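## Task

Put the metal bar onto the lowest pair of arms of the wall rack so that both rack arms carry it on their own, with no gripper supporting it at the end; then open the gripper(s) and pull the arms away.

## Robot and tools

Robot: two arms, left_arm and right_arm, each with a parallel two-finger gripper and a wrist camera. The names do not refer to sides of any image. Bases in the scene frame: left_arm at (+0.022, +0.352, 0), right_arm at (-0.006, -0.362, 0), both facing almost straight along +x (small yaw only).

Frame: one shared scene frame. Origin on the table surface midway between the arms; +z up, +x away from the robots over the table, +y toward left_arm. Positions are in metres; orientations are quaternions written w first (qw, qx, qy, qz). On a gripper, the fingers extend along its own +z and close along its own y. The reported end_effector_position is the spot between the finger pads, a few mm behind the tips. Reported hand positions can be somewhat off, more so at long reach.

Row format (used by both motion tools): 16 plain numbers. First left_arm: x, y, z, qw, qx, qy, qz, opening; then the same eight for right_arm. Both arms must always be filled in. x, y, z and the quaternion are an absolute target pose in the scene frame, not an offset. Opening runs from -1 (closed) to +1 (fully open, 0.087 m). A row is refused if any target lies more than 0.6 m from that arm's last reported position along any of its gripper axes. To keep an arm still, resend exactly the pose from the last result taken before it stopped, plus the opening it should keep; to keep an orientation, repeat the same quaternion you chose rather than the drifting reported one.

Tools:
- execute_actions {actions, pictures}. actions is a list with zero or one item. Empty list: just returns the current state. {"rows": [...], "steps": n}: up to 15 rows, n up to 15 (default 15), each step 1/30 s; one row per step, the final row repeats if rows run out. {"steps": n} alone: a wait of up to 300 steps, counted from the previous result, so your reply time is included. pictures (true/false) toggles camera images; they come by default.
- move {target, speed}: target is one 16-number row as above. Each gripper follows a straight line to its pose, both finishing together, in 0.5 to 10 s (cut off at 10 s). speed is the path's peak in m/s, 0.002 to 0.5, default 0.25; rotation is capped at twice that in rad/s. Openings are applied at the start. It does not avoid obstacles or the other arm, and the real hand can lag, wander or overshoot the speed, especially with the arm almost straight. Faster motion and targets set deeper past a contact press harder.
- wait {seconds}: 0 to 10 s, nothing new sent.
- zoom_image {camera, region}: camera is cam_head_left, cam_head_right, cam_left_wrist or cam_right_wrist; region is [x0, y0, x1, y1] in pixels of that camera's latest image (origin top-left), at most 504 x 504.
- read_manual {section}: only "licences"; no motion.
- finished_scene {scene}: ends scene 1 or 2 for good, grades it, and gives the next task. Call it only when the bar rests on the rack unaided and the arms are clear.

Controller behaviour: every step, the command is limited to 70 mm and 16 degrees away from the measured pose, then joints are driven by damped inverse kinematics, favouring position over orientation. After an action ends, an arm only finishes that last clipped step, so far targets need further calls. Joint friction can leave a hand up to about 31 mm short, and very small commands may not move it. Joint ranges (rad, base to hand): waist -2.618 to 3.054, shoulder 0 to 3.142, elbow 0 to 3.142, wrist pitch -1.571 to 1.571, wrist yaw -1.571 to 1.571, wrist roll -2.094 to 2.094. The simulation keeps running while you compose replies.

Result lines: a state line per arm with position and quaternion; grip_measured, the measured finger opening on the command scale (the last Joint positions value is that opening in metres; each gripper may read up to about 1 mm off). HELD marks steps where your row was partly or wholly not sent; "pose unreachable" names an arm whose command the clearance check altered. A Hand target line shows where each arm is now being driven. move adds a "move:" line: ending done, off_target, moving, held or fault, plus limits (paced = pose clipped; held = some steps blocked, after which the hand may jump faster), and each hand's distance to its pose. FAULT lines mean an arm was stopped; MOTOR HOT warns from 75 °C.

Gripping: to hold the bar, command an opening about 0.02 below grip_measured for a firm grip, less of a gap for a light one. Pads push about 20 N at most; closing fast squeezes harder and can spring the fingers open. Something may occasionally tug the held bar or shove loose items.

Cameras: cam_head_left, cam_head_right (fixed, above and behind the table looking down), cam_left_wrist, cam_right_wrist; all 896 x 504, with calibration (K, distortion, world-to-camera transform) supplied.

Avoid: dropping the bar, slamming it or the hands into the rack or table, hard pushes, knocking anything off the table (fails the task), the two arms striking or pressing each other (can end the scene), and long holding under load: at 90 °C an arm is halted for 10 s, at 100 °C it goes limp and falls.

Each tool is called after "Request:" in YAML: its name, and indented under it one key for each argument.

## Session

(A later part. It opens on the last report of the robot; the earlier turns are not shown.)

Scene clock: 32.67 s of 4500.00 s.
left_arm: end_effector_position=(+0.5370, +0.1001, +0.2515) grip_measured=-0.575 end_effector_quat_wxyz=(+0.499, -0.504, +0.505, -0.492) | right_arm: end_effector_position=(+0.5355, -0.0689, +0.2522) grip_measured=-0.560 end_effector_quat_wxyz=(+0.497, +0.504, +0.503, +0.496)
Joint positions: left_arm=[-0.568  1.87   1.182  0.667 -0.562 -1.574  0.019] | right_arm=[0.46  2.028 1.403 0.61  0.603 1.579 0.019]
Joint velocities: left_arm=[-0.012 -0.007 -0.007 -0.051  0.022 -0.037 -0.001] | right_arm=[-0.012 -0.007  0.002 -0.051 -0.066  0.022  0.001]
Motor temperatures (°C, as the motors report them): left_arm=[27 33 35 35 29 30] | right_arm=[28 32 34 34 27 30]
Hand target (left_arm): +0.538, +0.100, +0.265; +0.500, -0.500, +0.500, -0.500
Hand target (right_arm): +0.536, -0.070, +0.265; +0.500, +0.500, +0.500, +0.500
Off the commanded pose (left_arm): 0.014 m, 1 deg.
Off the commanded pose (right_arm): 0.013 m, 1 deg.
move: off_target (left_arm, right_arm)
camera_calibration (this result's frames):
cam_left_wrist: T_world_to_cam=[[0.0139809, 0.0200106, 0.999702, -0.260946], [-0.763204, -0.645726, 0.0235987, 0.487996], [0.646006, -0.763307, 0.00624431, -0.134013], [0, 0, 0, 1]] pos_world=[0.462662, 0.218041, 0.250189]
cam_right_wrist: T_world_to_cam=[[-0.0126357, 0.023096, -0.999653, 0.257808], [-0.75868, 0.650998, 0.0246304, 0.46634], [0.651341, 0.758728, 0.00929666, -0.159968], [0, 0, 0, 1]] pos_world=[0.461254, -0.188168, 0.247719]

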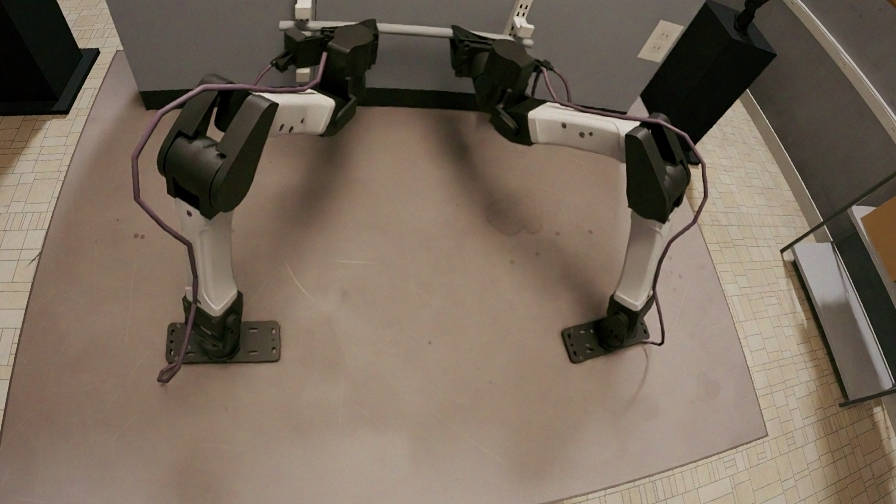

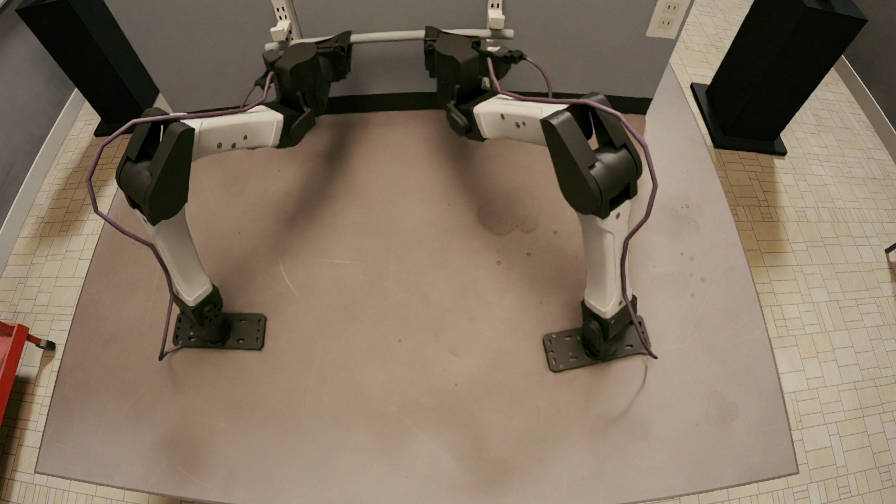

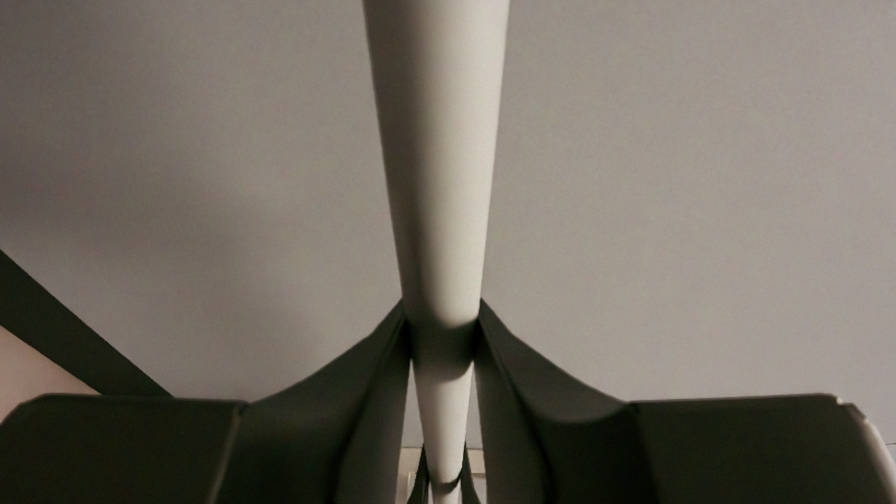

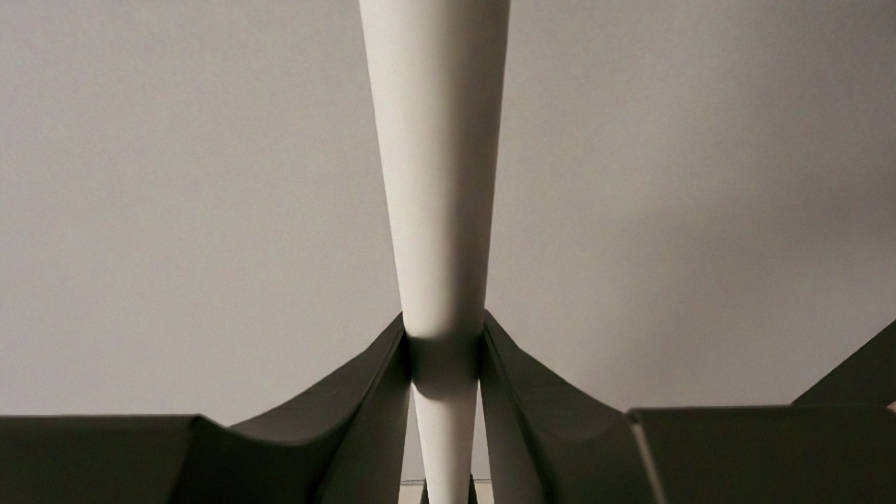

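Request:
move:
  target: [0.535,0.1,0.275,0.5,-0.5,0.5,-0.5,-0.65,0.533,-0.07,0.275,0.5,0.5,0.5,0.5,-0.65]
  speed: 0.04

Request:
move:
  target: [0.465,0.1,0.275,0.5,-0.5,0.5,-0.5,-0.65,0.463,-0.07,0.275,0.5,0.5,0.5,0.5,-0.65]
  speed: 0.05

Request:
move:
  target: [0.465,0.1,0.183,0.5,-0.5,0.5,-0.5,-0.65,0.463,-0.07,0.183,0.5,0.5,0.5,0.5,-0.65]
  speed: 0.07

Scene clock: 39.70 s of 4500.00 s.
left_arm: end_effector_position=(+0.5349, +0.1004, +0.2591) grip_measured=-0.575 end_effector_quat_wxyz=(+0.495, -0.505, +0.508, -0.492) | right_arm: end_effector_position=(+0.5336, -0.0689, +0.2598) grip_measured=-0.560 end_effector_quat_wxyz=(+0.493, +0.505, +0.505, +0.497)
Joint positions: left_arm=[-0.568  1.847  1.193  0.624 -0.557 -1.58   0.019] | right_arm=[0.46  2.008 1.413 0.571 0.597 1.588 0.019]
Joint velocities: left_arm=[-0.007  0.012  0.032 -0.007 -0.066 -0.007 -0.   ] | right_arm=[-0.012 -0.012 -0.002 -0.022 -0.037  0.007 -0.001]
Motor temperatures (°C, as the motors report them): left_arm=[27 35 36 35 29 30] | right_arm=[28 35 35 34 27 30]
Hand target (left_arm): +0.535, +0.100, +0.275; +0.500, -0.500, +0.500, -0.500
Hand target (right_arm): +0.533, -0.070, +0.275; +0.500, +0.500, +0.500, +0.500
Off the commanded pose (left_arm): 0.016 m, 2 deg.
Off the commanded pose (right_arm): 0.015 m, 1 deg.
After step 90, 3.07 s passed at rest.
move: off_target (left_arm, right_arm)
camera_calibration (this result's frames):
cam_left_wrist: T_world_to_cam=[[0.0212561, 0.0209372, 0.999555, -0.272522], [-0.76613, -0.641997, 0.0297398, 0.486003], [0.642334, -0.766421, 0.00239428, -0.129164], [0, 0, 0, 1]] pos_world=[0.4611, 0.218724, 0.258257]
cam_right_wrist: T_world_to_cam=[[-0.0201114, 0.0272883, -0.999425, 0.269598], [-0.762577, 0.646056, 0.0329852, 0.464262], [0.646585, 0.762802, 0.0078163, -0.155586], [0, 0, 0, 1]] pos_world=[0.460057, -0.188615, 0.255345]

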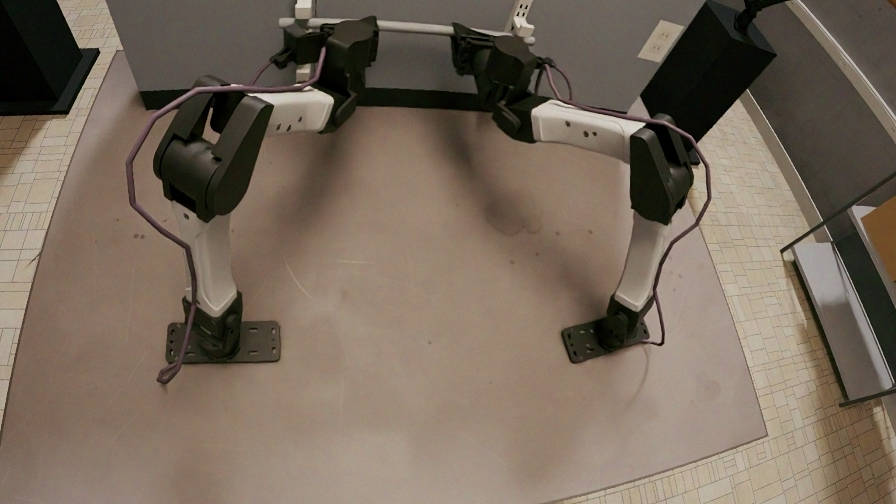

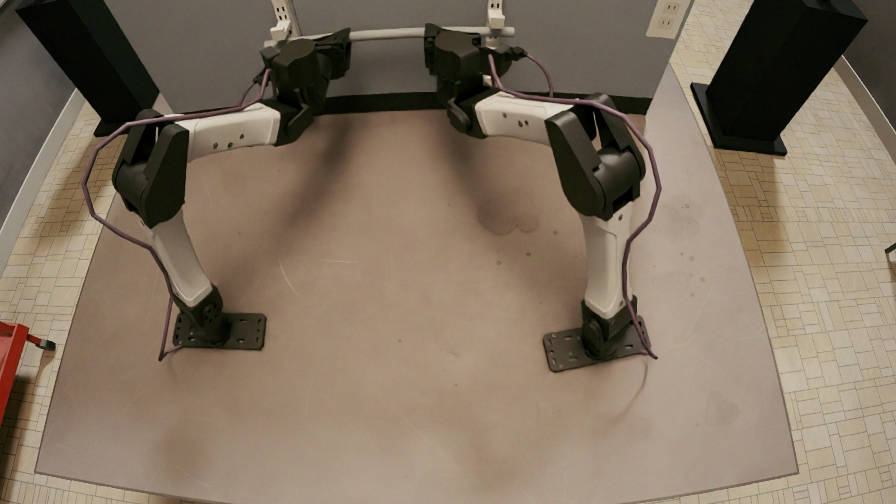

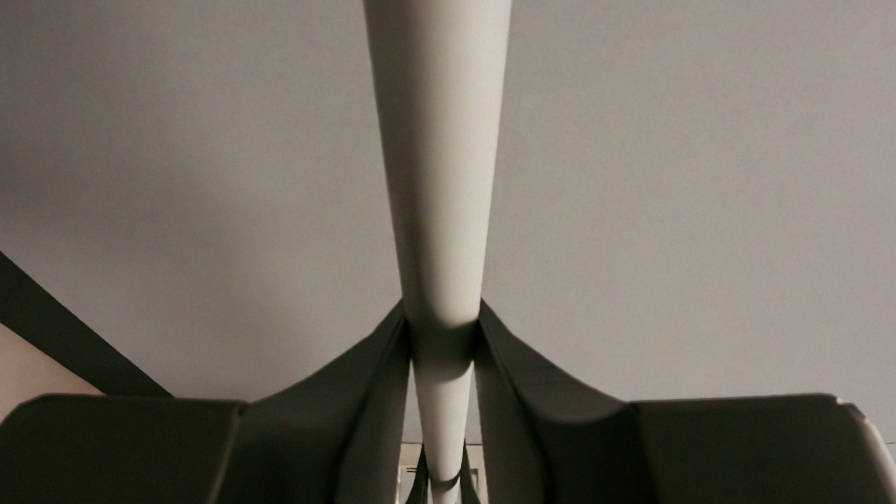

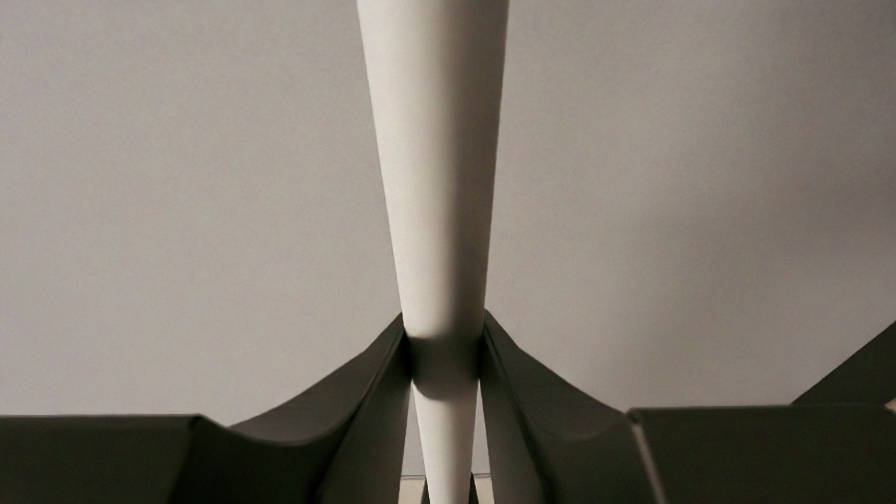

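Scene clock: 41.43 s of 4500.00 s.
left_arm: end_effector_position=(+0.4707, +0.0994, +0.2740) grip_measured=-0.575 end_effector_quat_wxyz=(+0.499, -0.502, +0.503, -0.495) | right_arm: end_effector_position=(+0.4691, -0.0683, +0.2742) grip_measured=-0.559 end_effector_quat_wxyz=(+0.496, +0.502, +0.500, +0.501)
Joint positions: left_arm=[-0.671  1.644  0.997  0.633 -0.662 -1.574  0.019] | right_arm=[0.555 1.813 1.189 0.619 0.692 1.581 0.019]
Joint velocities: left_arm=[ 0.002  0.012 -0.017 -0.022 -0.022 -0.037 -0.   ] | right_arm=[ 0.002 -0.002 -0.012 -0.037  0.051  0.022 -0.001]
Motor temperatures (°C, as the motors report them): left_arm=[27 36 36 36 29 30] | right_arm=[28 35 35 35 27 30]
Hand target (left_arm): +0.465, +0.099, +0.276; +0.500, -0.500, +0.500, -0.500
Hand target (right_arm): +0.463, -0.069, +0.276; +0.501, +0.499, +0.500, +0.500
Off the commanded pose (left_arm): 0.006 m, 1 deg.
Off the commanded pose (right_arm): 0.006 m, 0 deg.
move: done
camera_calibration (this result's frames):
cam_left_wrist: T_world_to_cam=[[0.00645801, 0.0231243, 0.999712, -0.279297], [-0.764608, -0.64419, 0.01984, 0.437922], [0.644463, -0.764516, 0.0135209, -0.0929998], [0, 0, 0, 1]] pos_world=[0.396577, 0.217464, 0.271785]
cam_right_wrist: T_world_to_cam=[[-0.00462317, 0.029567, -0.999552, 0.275596], [-0.762579, 0.646498, 0.0226507, 0.417065], [0.646878, 0.762343, 0.0195583, -0.11782], [0, 0, 0, 1]] pos_world=[0.395535, -0.187961, 0.268331]

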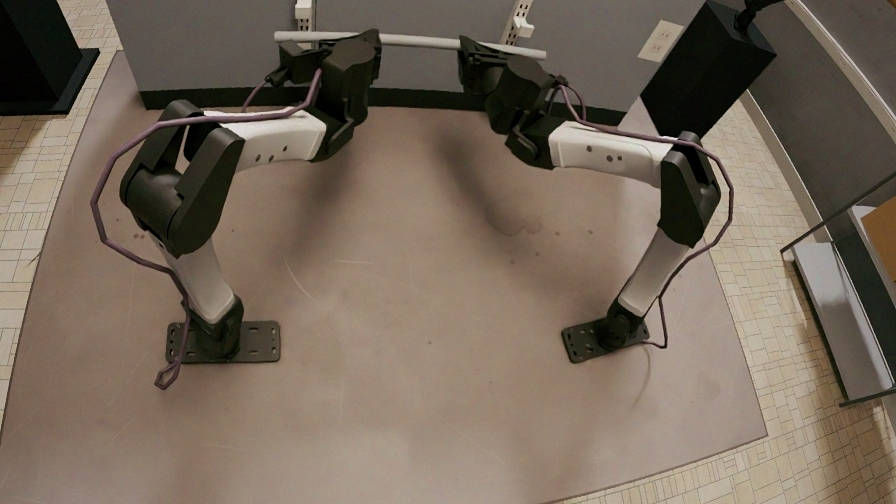

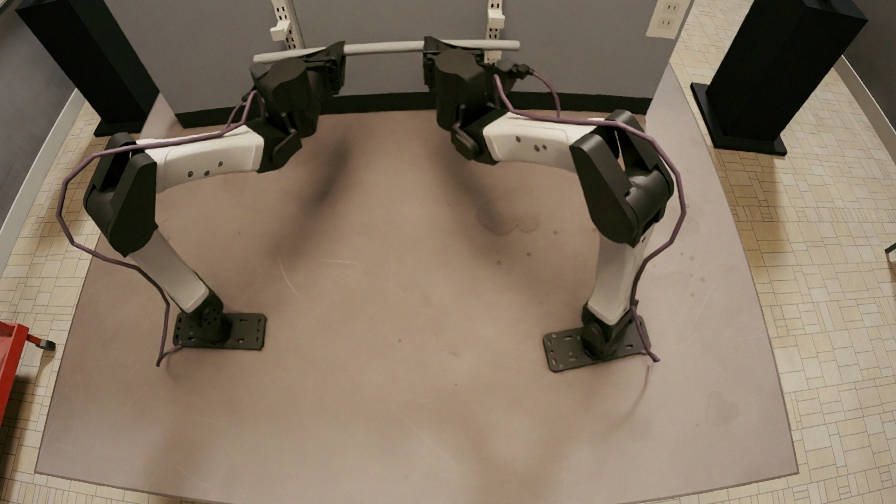

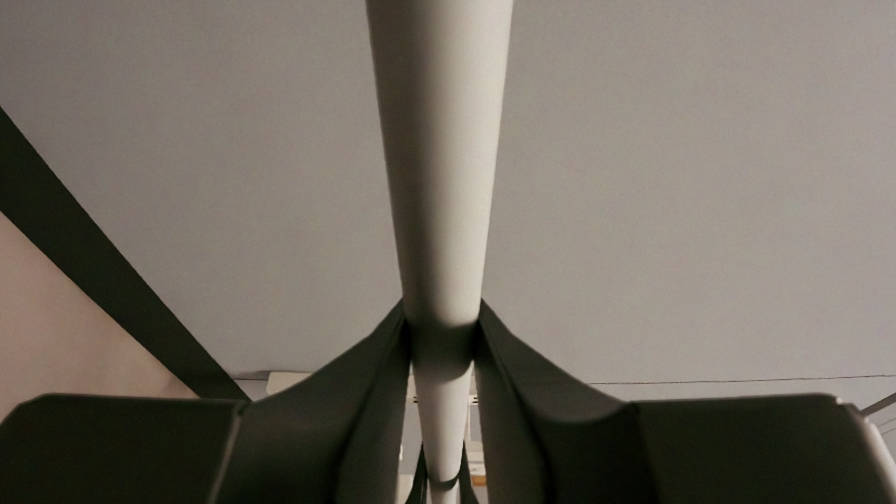

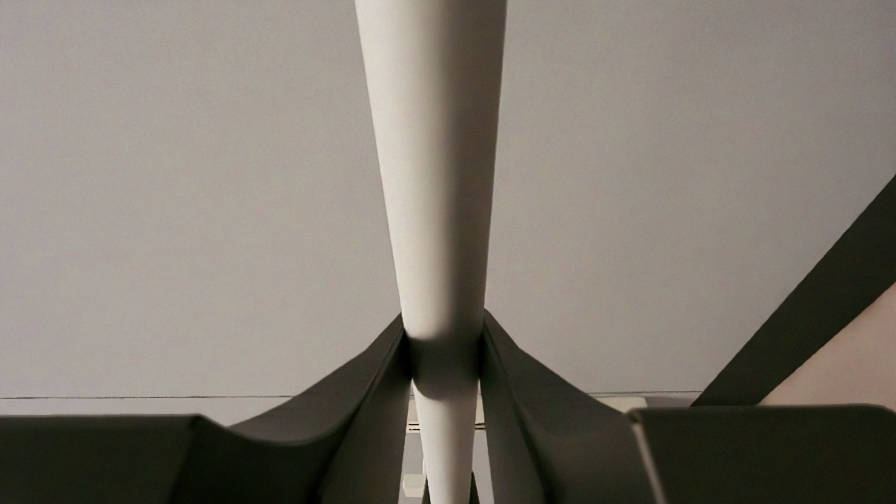

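Scene clock: 43.23 s of 4500.00 s.
left_arm: end_effector_position=(+0.4670, +0.0990, +0.1909) grip_measured=-0.575 end_effector_quat_wxyz=(+0.498, -0.498, +0.500, -0.504) | right_arm: end_effector_position=(+0.4648, -0.0692, +0.1924) grip_measured=-0.559 end_effector_quat_wxyz=(+0.497, +0.498, +0.500, +0.505)
Joint positions: left_arm=[-0.672  1.836  0.809  1.032 -0.653 -1.572  0.019] | right_arm=[0.558 1.971 1.014 0.964 0.689 1.572 0.019]
Joint velocities: left_arm=[ 0.012 -0.002 -0.012  0.066  0.007  0.022  0.   ] | right_arm=[-0.017  0.007 -0.017  0.007 -0.022 -0.037 -0.001]
Motor temperatures (°C, as the motors report them): left_arm=[27 36 36 36 29 30] | right_arm=[28 35 35 35 27 30]
Hand target (left_arm): +0.464, +0.101, +0.183; +0.500, -0.500, +0.501, -0.500
Hand target (right_arm): +0.462, -0.070, +0.183; +0.500, +0.500, +0.500, +0.500
Off the commanded pose (left_arm): 0.008 m, 1 deg.
Off the commanded pose (right_arm): 0.010 m, 1 deg.
move: done
camera_calibration (this result's frames):
cam_left_wrist: T_world_to_cam=[[-0.00766358, 0.0321021, 0.999455, -0.190468], [-0.772182, -0.635236, 0.0144826, 0.440201], [0.635355, -0.77165, 0.0296568, -0.0878911], [0, 0, 0, 1]] pos_world=[0.394298, 0.217925, 0.186595]
cam_right_wrist: T_world_to_cam=[[0.00459887, 0.0290145, -0.999568, 0.189557], [-0.766933, 0.64155, 0.0150938, 0.419353], [0.641711, 0.766532, 0.0252026, -0.111242], [0, 0, 0, 1]] pos_world=[0.392129, -0.189265, 0.185949]

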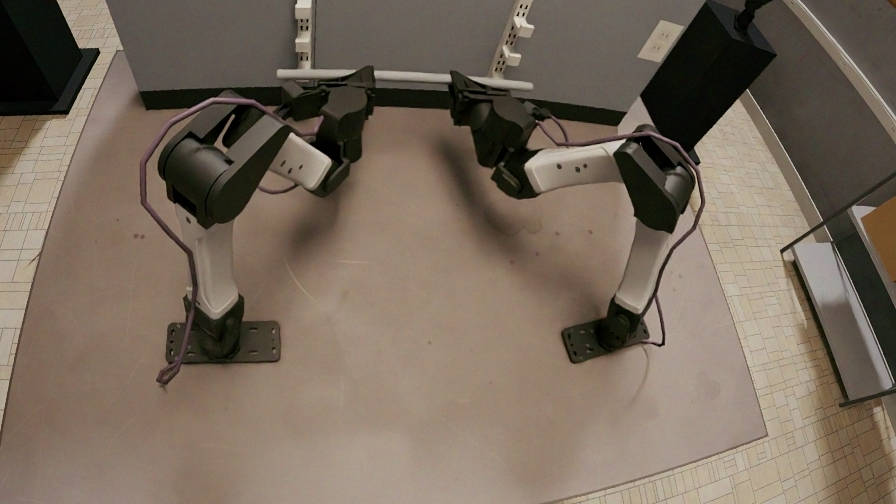

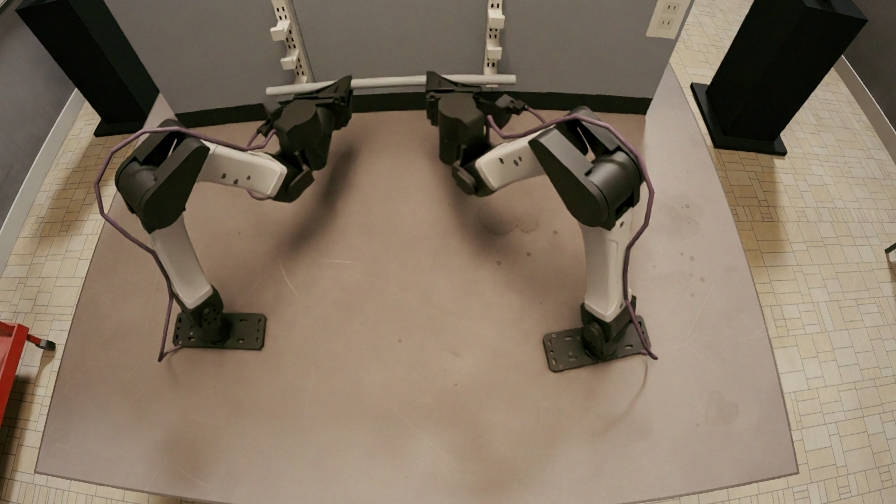

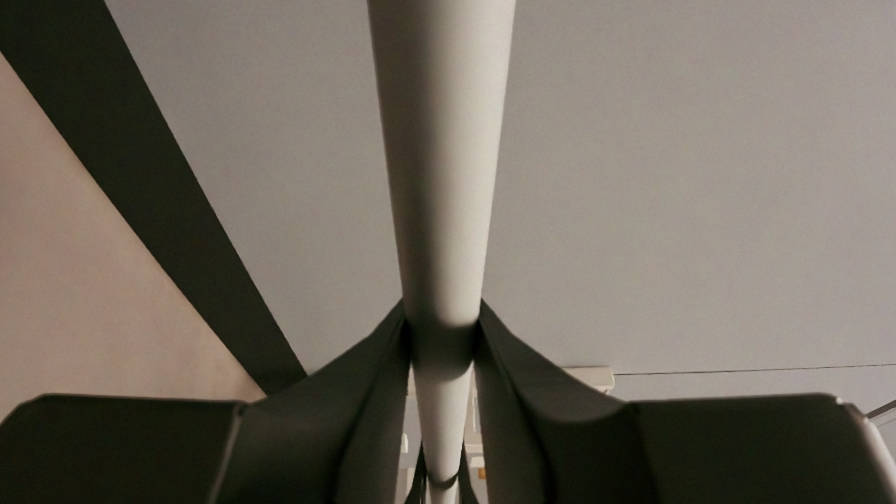

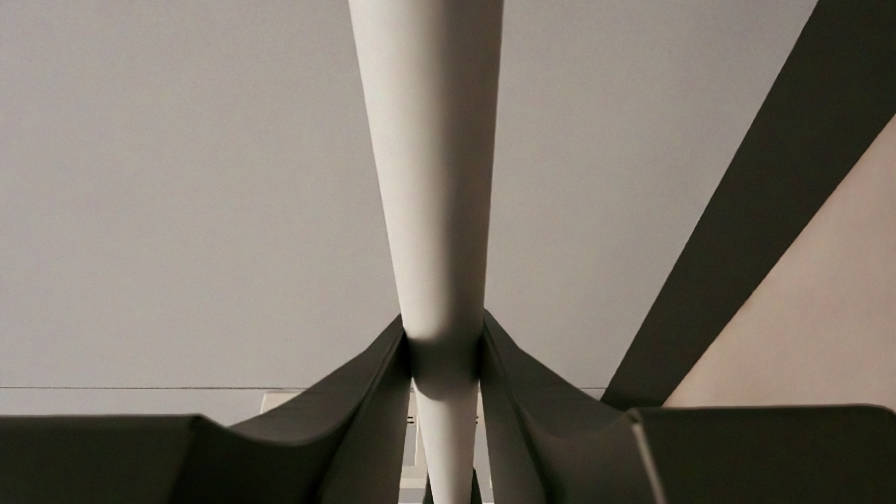

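Request:
move:
  target: [0.542,0.1,0.181,0.5,-0.5,0.5,-0.5,-0.65,0.54,-0.07,0.181,0.5,0.5,0.5,0.5,-0.65]
  speed: 0.05

Request:
move:
  target: [0.538,0.1,0.148,0.5,-0.5,0.5,-0.5,-0.65,0.536,-0.07,0.149,0.5,0.5,0.5,0.5,-0.65]
  speed: 0.03

Scene clock: 48.57 s of 4500.00 s.
left_arm: end_effector_position=(+0.5358, +0.0997, +0.1797) grip_measured=-0.575 end_effector_quat_wxyz=(+0.498, -0.500, +0.501, -0.501) | right_arm: end_effector_position=(+0.5337, -0.0698, +0.1819) grip_measured=-0.559 end_effector_quat_wxyz=(+0.500, +0.501, +0.501, +0.498)
Joint positions: left_arm=[-0.567  2.031  1.053  0.975 -0.552 -1.574  0.019] | right_arm=[0.46  2.157 1.276 0.877 0.603 1.571 0.019]
Joint velocities: left_arm=[-0.002 -0.012 -0.002  0.051 -0.051 -0.037  0.001] | right_arm=[ 0.002 -0.012 -0.007 -0.022  0.022 -0.007 -0.001]
Motor temperatures (°C, as the motors report them): left_arm=[27 36 36 36 29 30] | right_arm=[28 36 35 35 27 30]
Hand target (left_arm): +0.542, +0.101, +0.180; +0.500, -0.501, +0.500, -0.500
Hand target (right_arm): +0.540, -0.071, +0.181; +0.499, +0.501, +0.500, +0.500
Off the commanded pose (left_arm): 0.006 m, 0 deg.
Off the commanded pose (right_arm): 0.006 m, 0 deg.
After step 90, 0.50 s passed at rest.
move: done
camera_calibration (this result's frames):
cam_left_wrist: T_world_to_cam=[[-0.00129704, 0.0289577, 0.99958, -0.18183], [-0.768919, -0.639106, 0.0175171, 0.492004], [0.639345, -0.768573, 0.023095, -0.132028], [0, 0, 0, 1]] pos_world=[0.462487, 0.218235, 0.176184]
cam_right_wrist: T_world_to_cam=[[-0.00292084, 0.0213909, -0.999767, 0.182223], [-0.759418, 0.650403, 0.0161346, 0.469159], [0.650597, 0.759288, 0.0143449, -0.157914], [0, 0, 0, 1]] pos_world=[0.459558, -0.189138, 0.176876]

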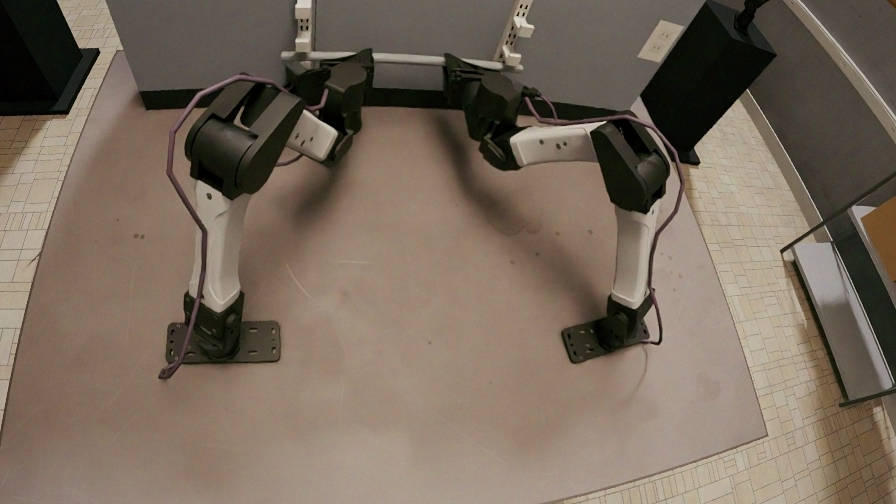

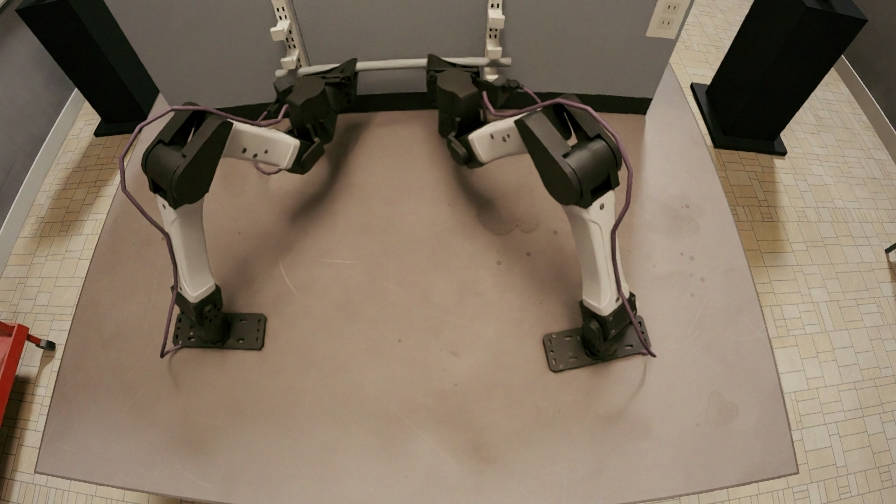

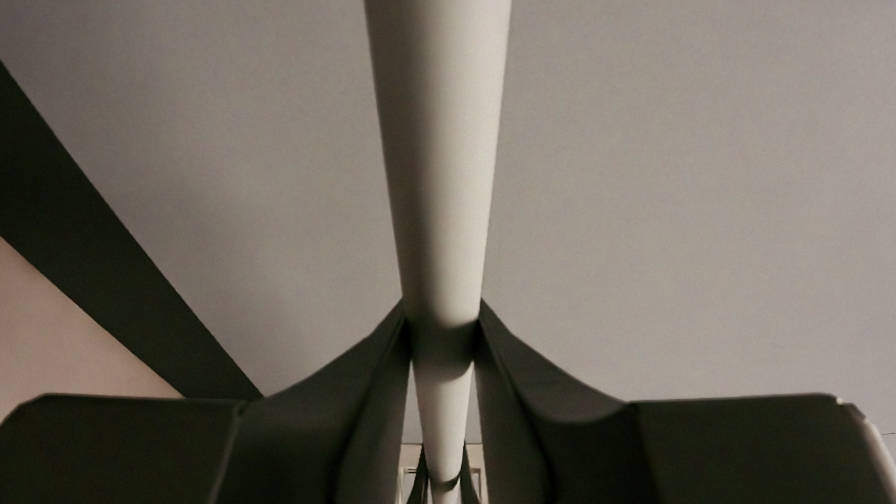

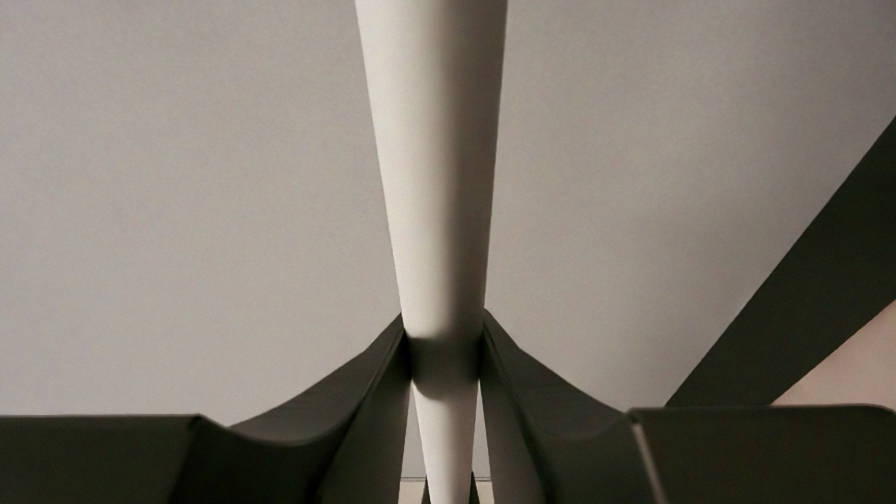

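Scene clock: 49.90 s of 4500.00 s.
left_arm: end_effector_position=(+0.5398, +0.0988, +0.1583) grip_measured=-0.575 end_effector_quat_wxyz=(+0.502, -0.501, +0.495, -0.503) | right_arm: end_effector_position=(+0.5381, -0.0705, +0.1605) grip_measured=-0.559 end_effector_quat_wxyz=(+0.503, +0.502, +0.494, +0.500)
Joint positions: left_arm=[-0.567  2.111  1.053  1.069 -0.56  -1.573  0.019] | right_arm=[0.457 2.226 1.276 0.958 0.61  1.571 0.019]
Joint velocities: left_arm=[-0.012  0.012 -0.012 -0.051 -0.022 -0.022 -0.001] | right_arm=[-0.002  0.002 -0.007 -0.007  0.066  0.022  0.   ]
Motor temperatures (°C, as the motors report them): left_arm=[27 36 35 37 29 30] | right_arm=[28 36 35 36 27 30]
Hand target (left_arm): +0.538, +0.100, +0.148; +0.500, -0.500, +0.500, -0.500
Hand target (right_arm): +0.536, -0.070, +0.149; +0.500, +0.500, +0.500, +0.500
Off the commanded pose (left_arm): 0.011 m, 1 deg.
Off the commanded pose (right_arm): 0.012 m, 1 deg.
move: off_target (left_arm, right_arm)
camera_calibration (this result's frames):
cam_left_wrist: T_world_to_cam=[[-0.012887, 0.0351998, 0.999297, -0.154718], [-0.763699, -0.645444, 0.0128868, 0.493514], [0.645444, -0.762996, 0.0351999, -0.140535], [0, 0, 0, 1]] pos_world=[0.46561, 0.216754, 0.153197]
cam_right_wrist: T_world_to_cam=[[0.00706861, 0.0276772, -0.999592, 0.155949], [-0.753071, 0.657813, 0.0128885, 0.470902], [0.657901, 0.752673, 0.0254927, -0.166185], [0, 0, 0, 1]] pos_world=[0.462853, -0.188999, 0.154053]

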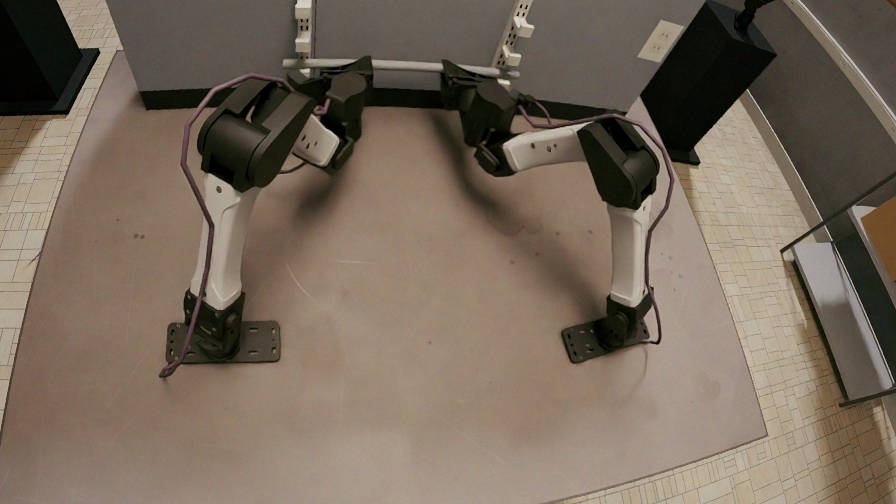

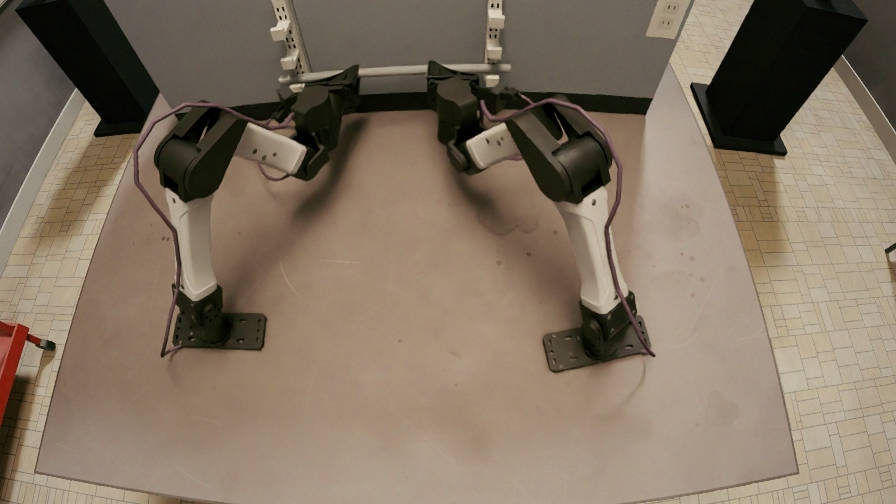

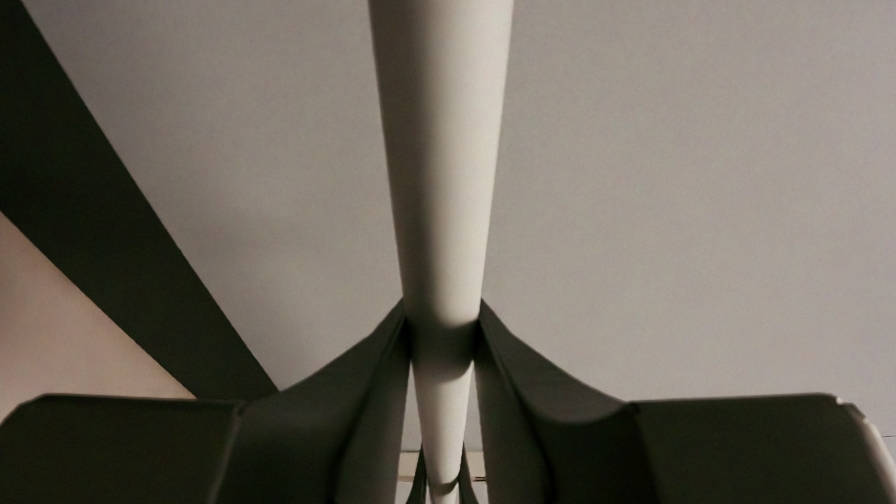

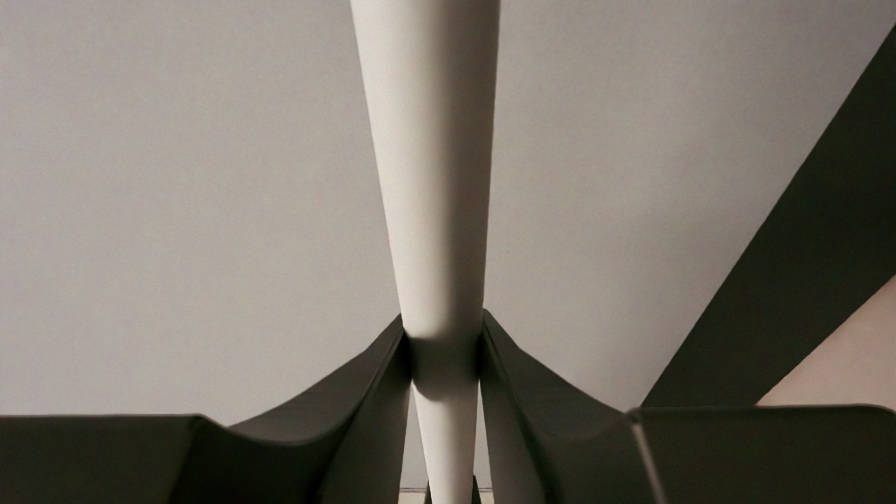

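Request:
move:
  target: [0.538,0.1,0.148,0.5,-0.5,0.5,-0.5,0.3,0.536,-0.07,0.149,0.5,0.5,0.5,0.5,0.3]

Request:
move:
  target: [0.42,0.13,0.165,0.5,-0.5,0.5,-0.5,0.3,0.42,-0.1,0.165,0.5,0.5,0.5,0.5,0.3]
  speed: 0.15

Request:
finished_scene:
  scene: 1

Scene clock: 55.17 s of 4500.00 s.
left_arm: end_effector_position=(+0.5397, +0.0987, +0.1624) grip_measured=+0.300 end_effector_quat_wxyz=(+0.503, -0.499, +0.489, -0.509) | right_arm: end_effector_position=(+0.5380, -0.0705, +0.1656) grip_measured=+0.300 end_effector_quat_wxyz=(+0.505, +0.501, +0.487, +0.507)
Joint positions: left_arm=[-0.567  2.111  1.053  1.086 -0.559 -1.573  0.057] | right_arm=[0.457 2.226 1.276 0.979 0.61  1.57  0.057]
Joint velocities: left_arm=[-0.002  0.002  0.012  0.022  0.095  0.007 -0.001] | right_arm=[ 0.002  0.002 -0.017  0.007  0.022 -0.051  0.   ]
Motor temperatures (°C, as the motors report them): left_arm=[27 37 35 37 29 30] | right_arm=[28 37 34 36 27 30]
Hand target (left_arm): +0.538, +0.100, +0.148; +0.500, -0.500, +0.500, -0.500
Hand target (right_arm): +0.536, -0.070, +0.149; +0.500, +0.500, +0.500, +0.500
Off the commanded pose (left_arm): 0.015 m, 2 deg.
Off the commanded pose (right_arm): 0.017 m, 2 deg.
After step 90, 1.57 s passed at rest.
move: off_target (left_arm, right_arm)
camera_calibration (this result's frames):
cam_left_wrist: T_world_to_cam=[[-0.0270988, 0.0440492, 0.998662, -0.151921], [-0.764584, -0.644478, 0.00767969, 0.494499], [0.643954, -0.763353, 0.0511439, -0.142479], [0, 0, 0, 1]] pos_world=[0.465719, 0.216624, 0.155207]
cam_right_wrist: T_world_to_cam=[[0.0246981, 0.0389413, -0.998936, 0.152282], [-0.753239, 0.65771, 0.00701595, 0.471867], [0.657283, 0.752264, 0.0455762, -0.169245], [0, 0, 0, 1]] pos_world=[0.462909, -0.188965, 0.156523]

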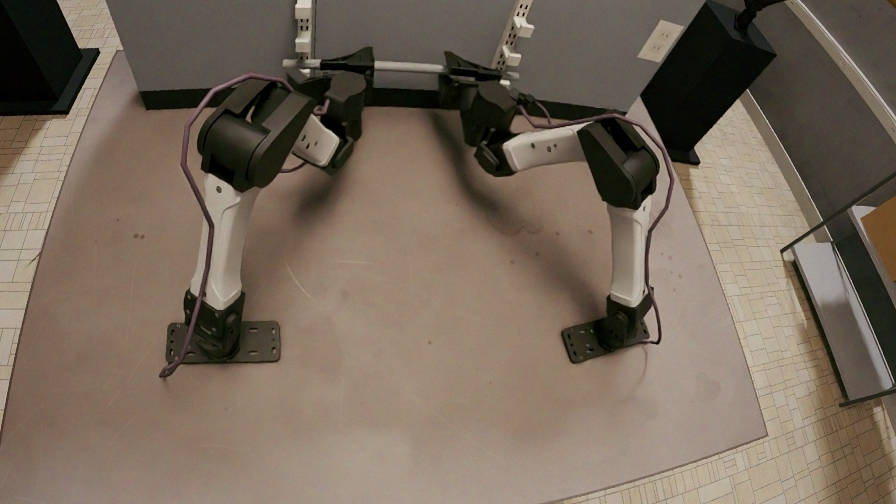

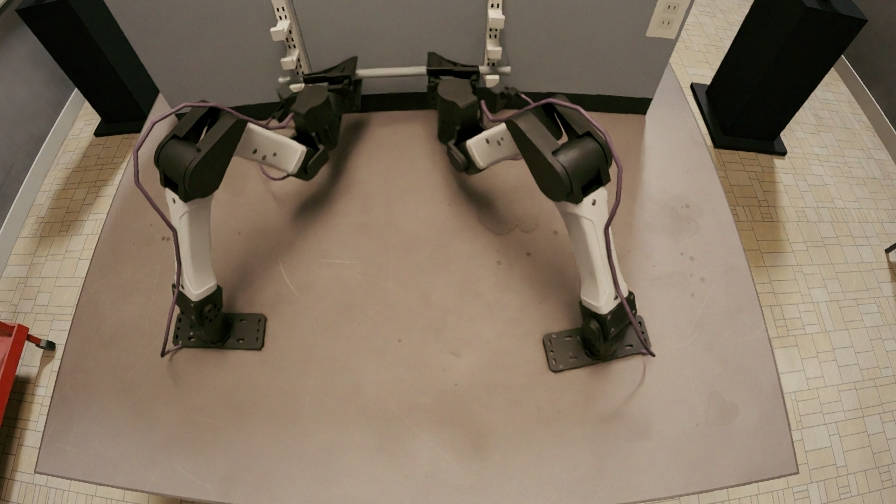

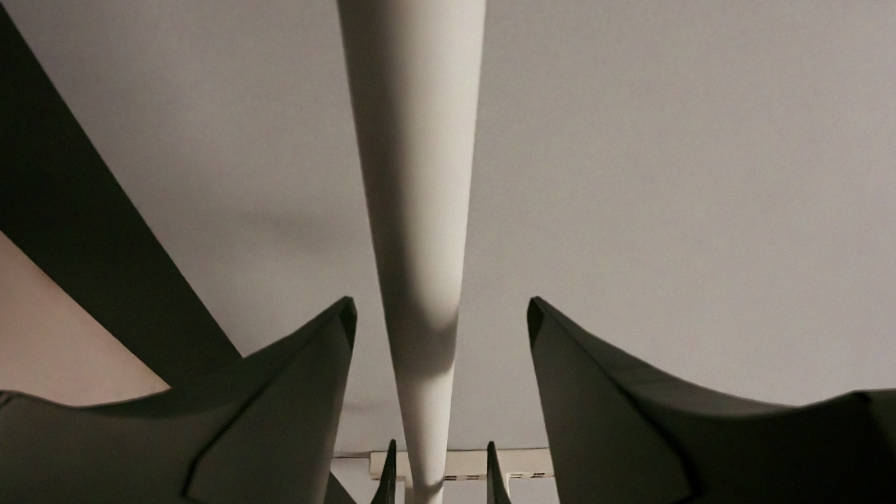

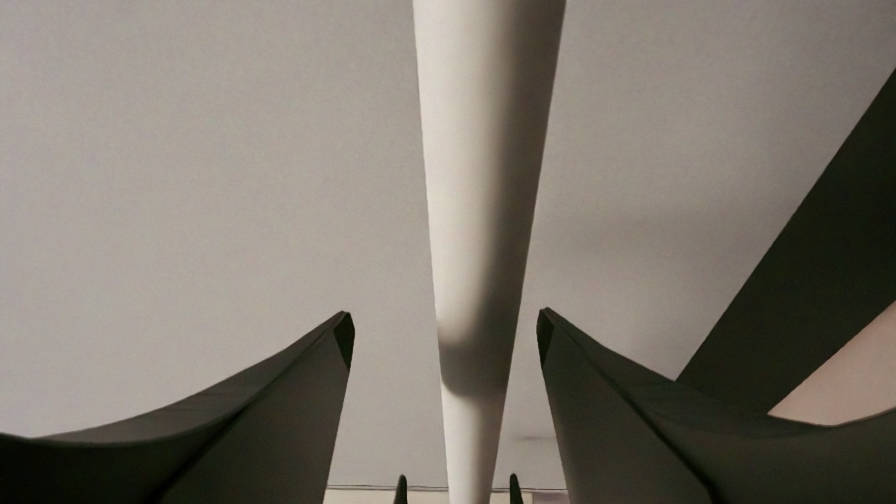

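Scene clock: 56.43 s of 4500.00 s.
left_arm: end_effector_position=(+0.4256, +0.1272, +0.1711) grip_measured=+0.300 end_effector_quat_wxyz=(+0.500, -0.500, +0.495, -0.504) | right_arm: end_effector_position=(+0.4251, -0.0967, +0.1663) grip_measured=+0.300 end_effector_quat_wxyz=(+0.499, +0.498, +0.500, +0.503)
Joint positions: left_arm=[-0.689  1.763  0.578  1.198 -0.679 -1.573  0.057] | right_arm=[0.573 1.91  0.773 1.141 0.708 1.57  0.057]
Joint velocities: left_arm=[ 0.012 -0.017 -0.002  0.022 -0.037  0.007  0.   ] | right_arm=[-0.012  0.002 -0.002  0.081 -0.037 -0.007  0.001]
Motor temperatures (°C, as the motors report them): left_arm=[27 37 35 37 29 30] | right_arm=[28 38 34 36 27 30]
Hand target (left_arm): +0.420, +0.128, +0.166; +0.500, -0.500, +0.500, -0.500
Hand target (right_arm): +0.420, -0.099, +0.166; +0.501, +0.499, +0.500, +0.500
Off the commanded pose (left_arm): 0.009 m, 1 deg.
Off the commanded pose (right_arm): 0.006 m, 0 deg.
move: done
camera_calibration (this result's frames):
cam_left_wrist: T_world_to_cam=[[-0.0135452, 0.0374305, 0.999207, -0.170021], [-0.765926, -0.642783, 0.0136959, 0.424876], [0.642786, -0.765133, 0.0373756, -0.0445623], [0, 0, 0, 1]] pos_world=[0.351765, 0.245371, 0.165733]
cam_right_wrist: T_world_to_cam=[[0.00293695, 0.0249208, -0.999685, 0.16474], [-0.763955, 0.645121, 0.0138376, 0.406274], [0.645262, 0.763674, 0.0209331, -0.0650691], [0, 0, 0, 1]] pos_world=[0.351878, -0.21651, 0.160428]

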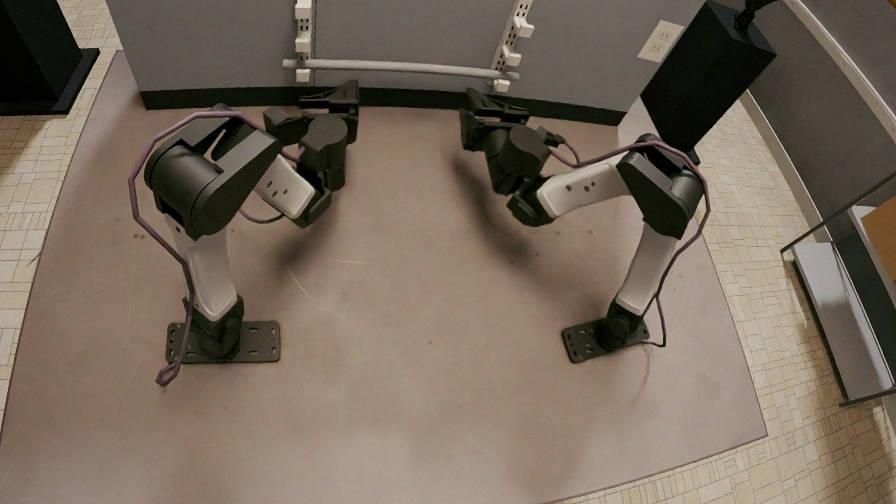

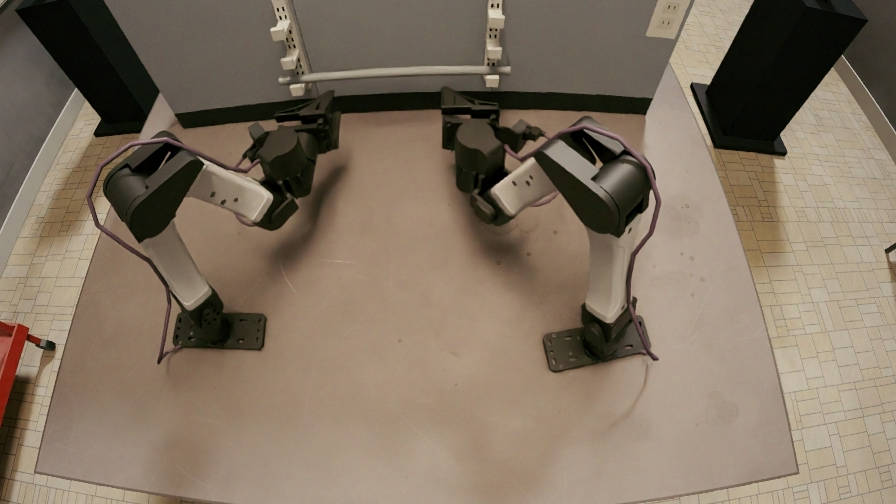

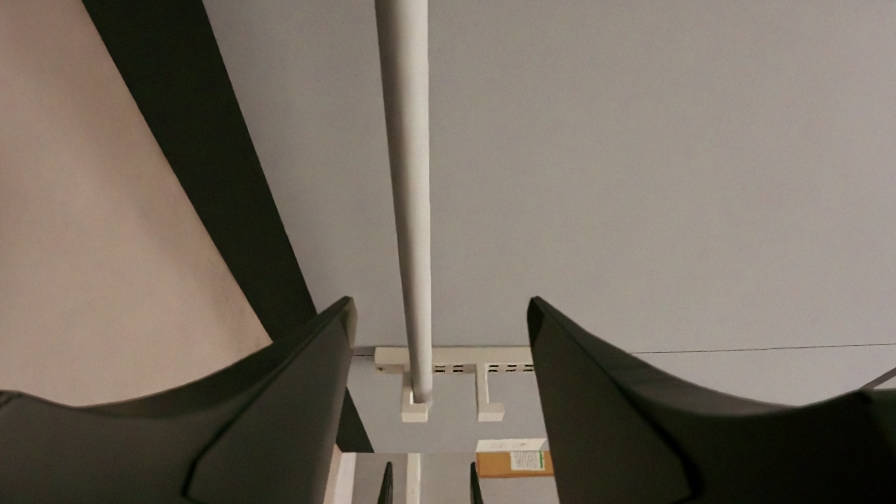

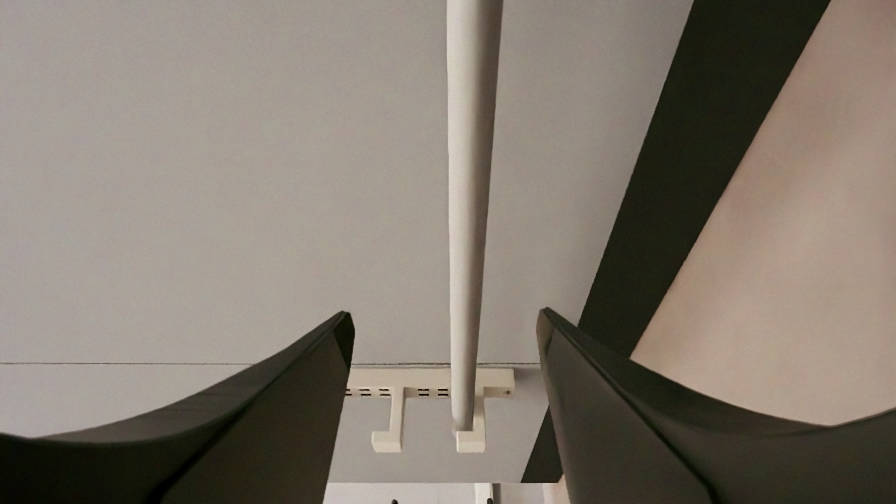

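The scene is finished: the task was done.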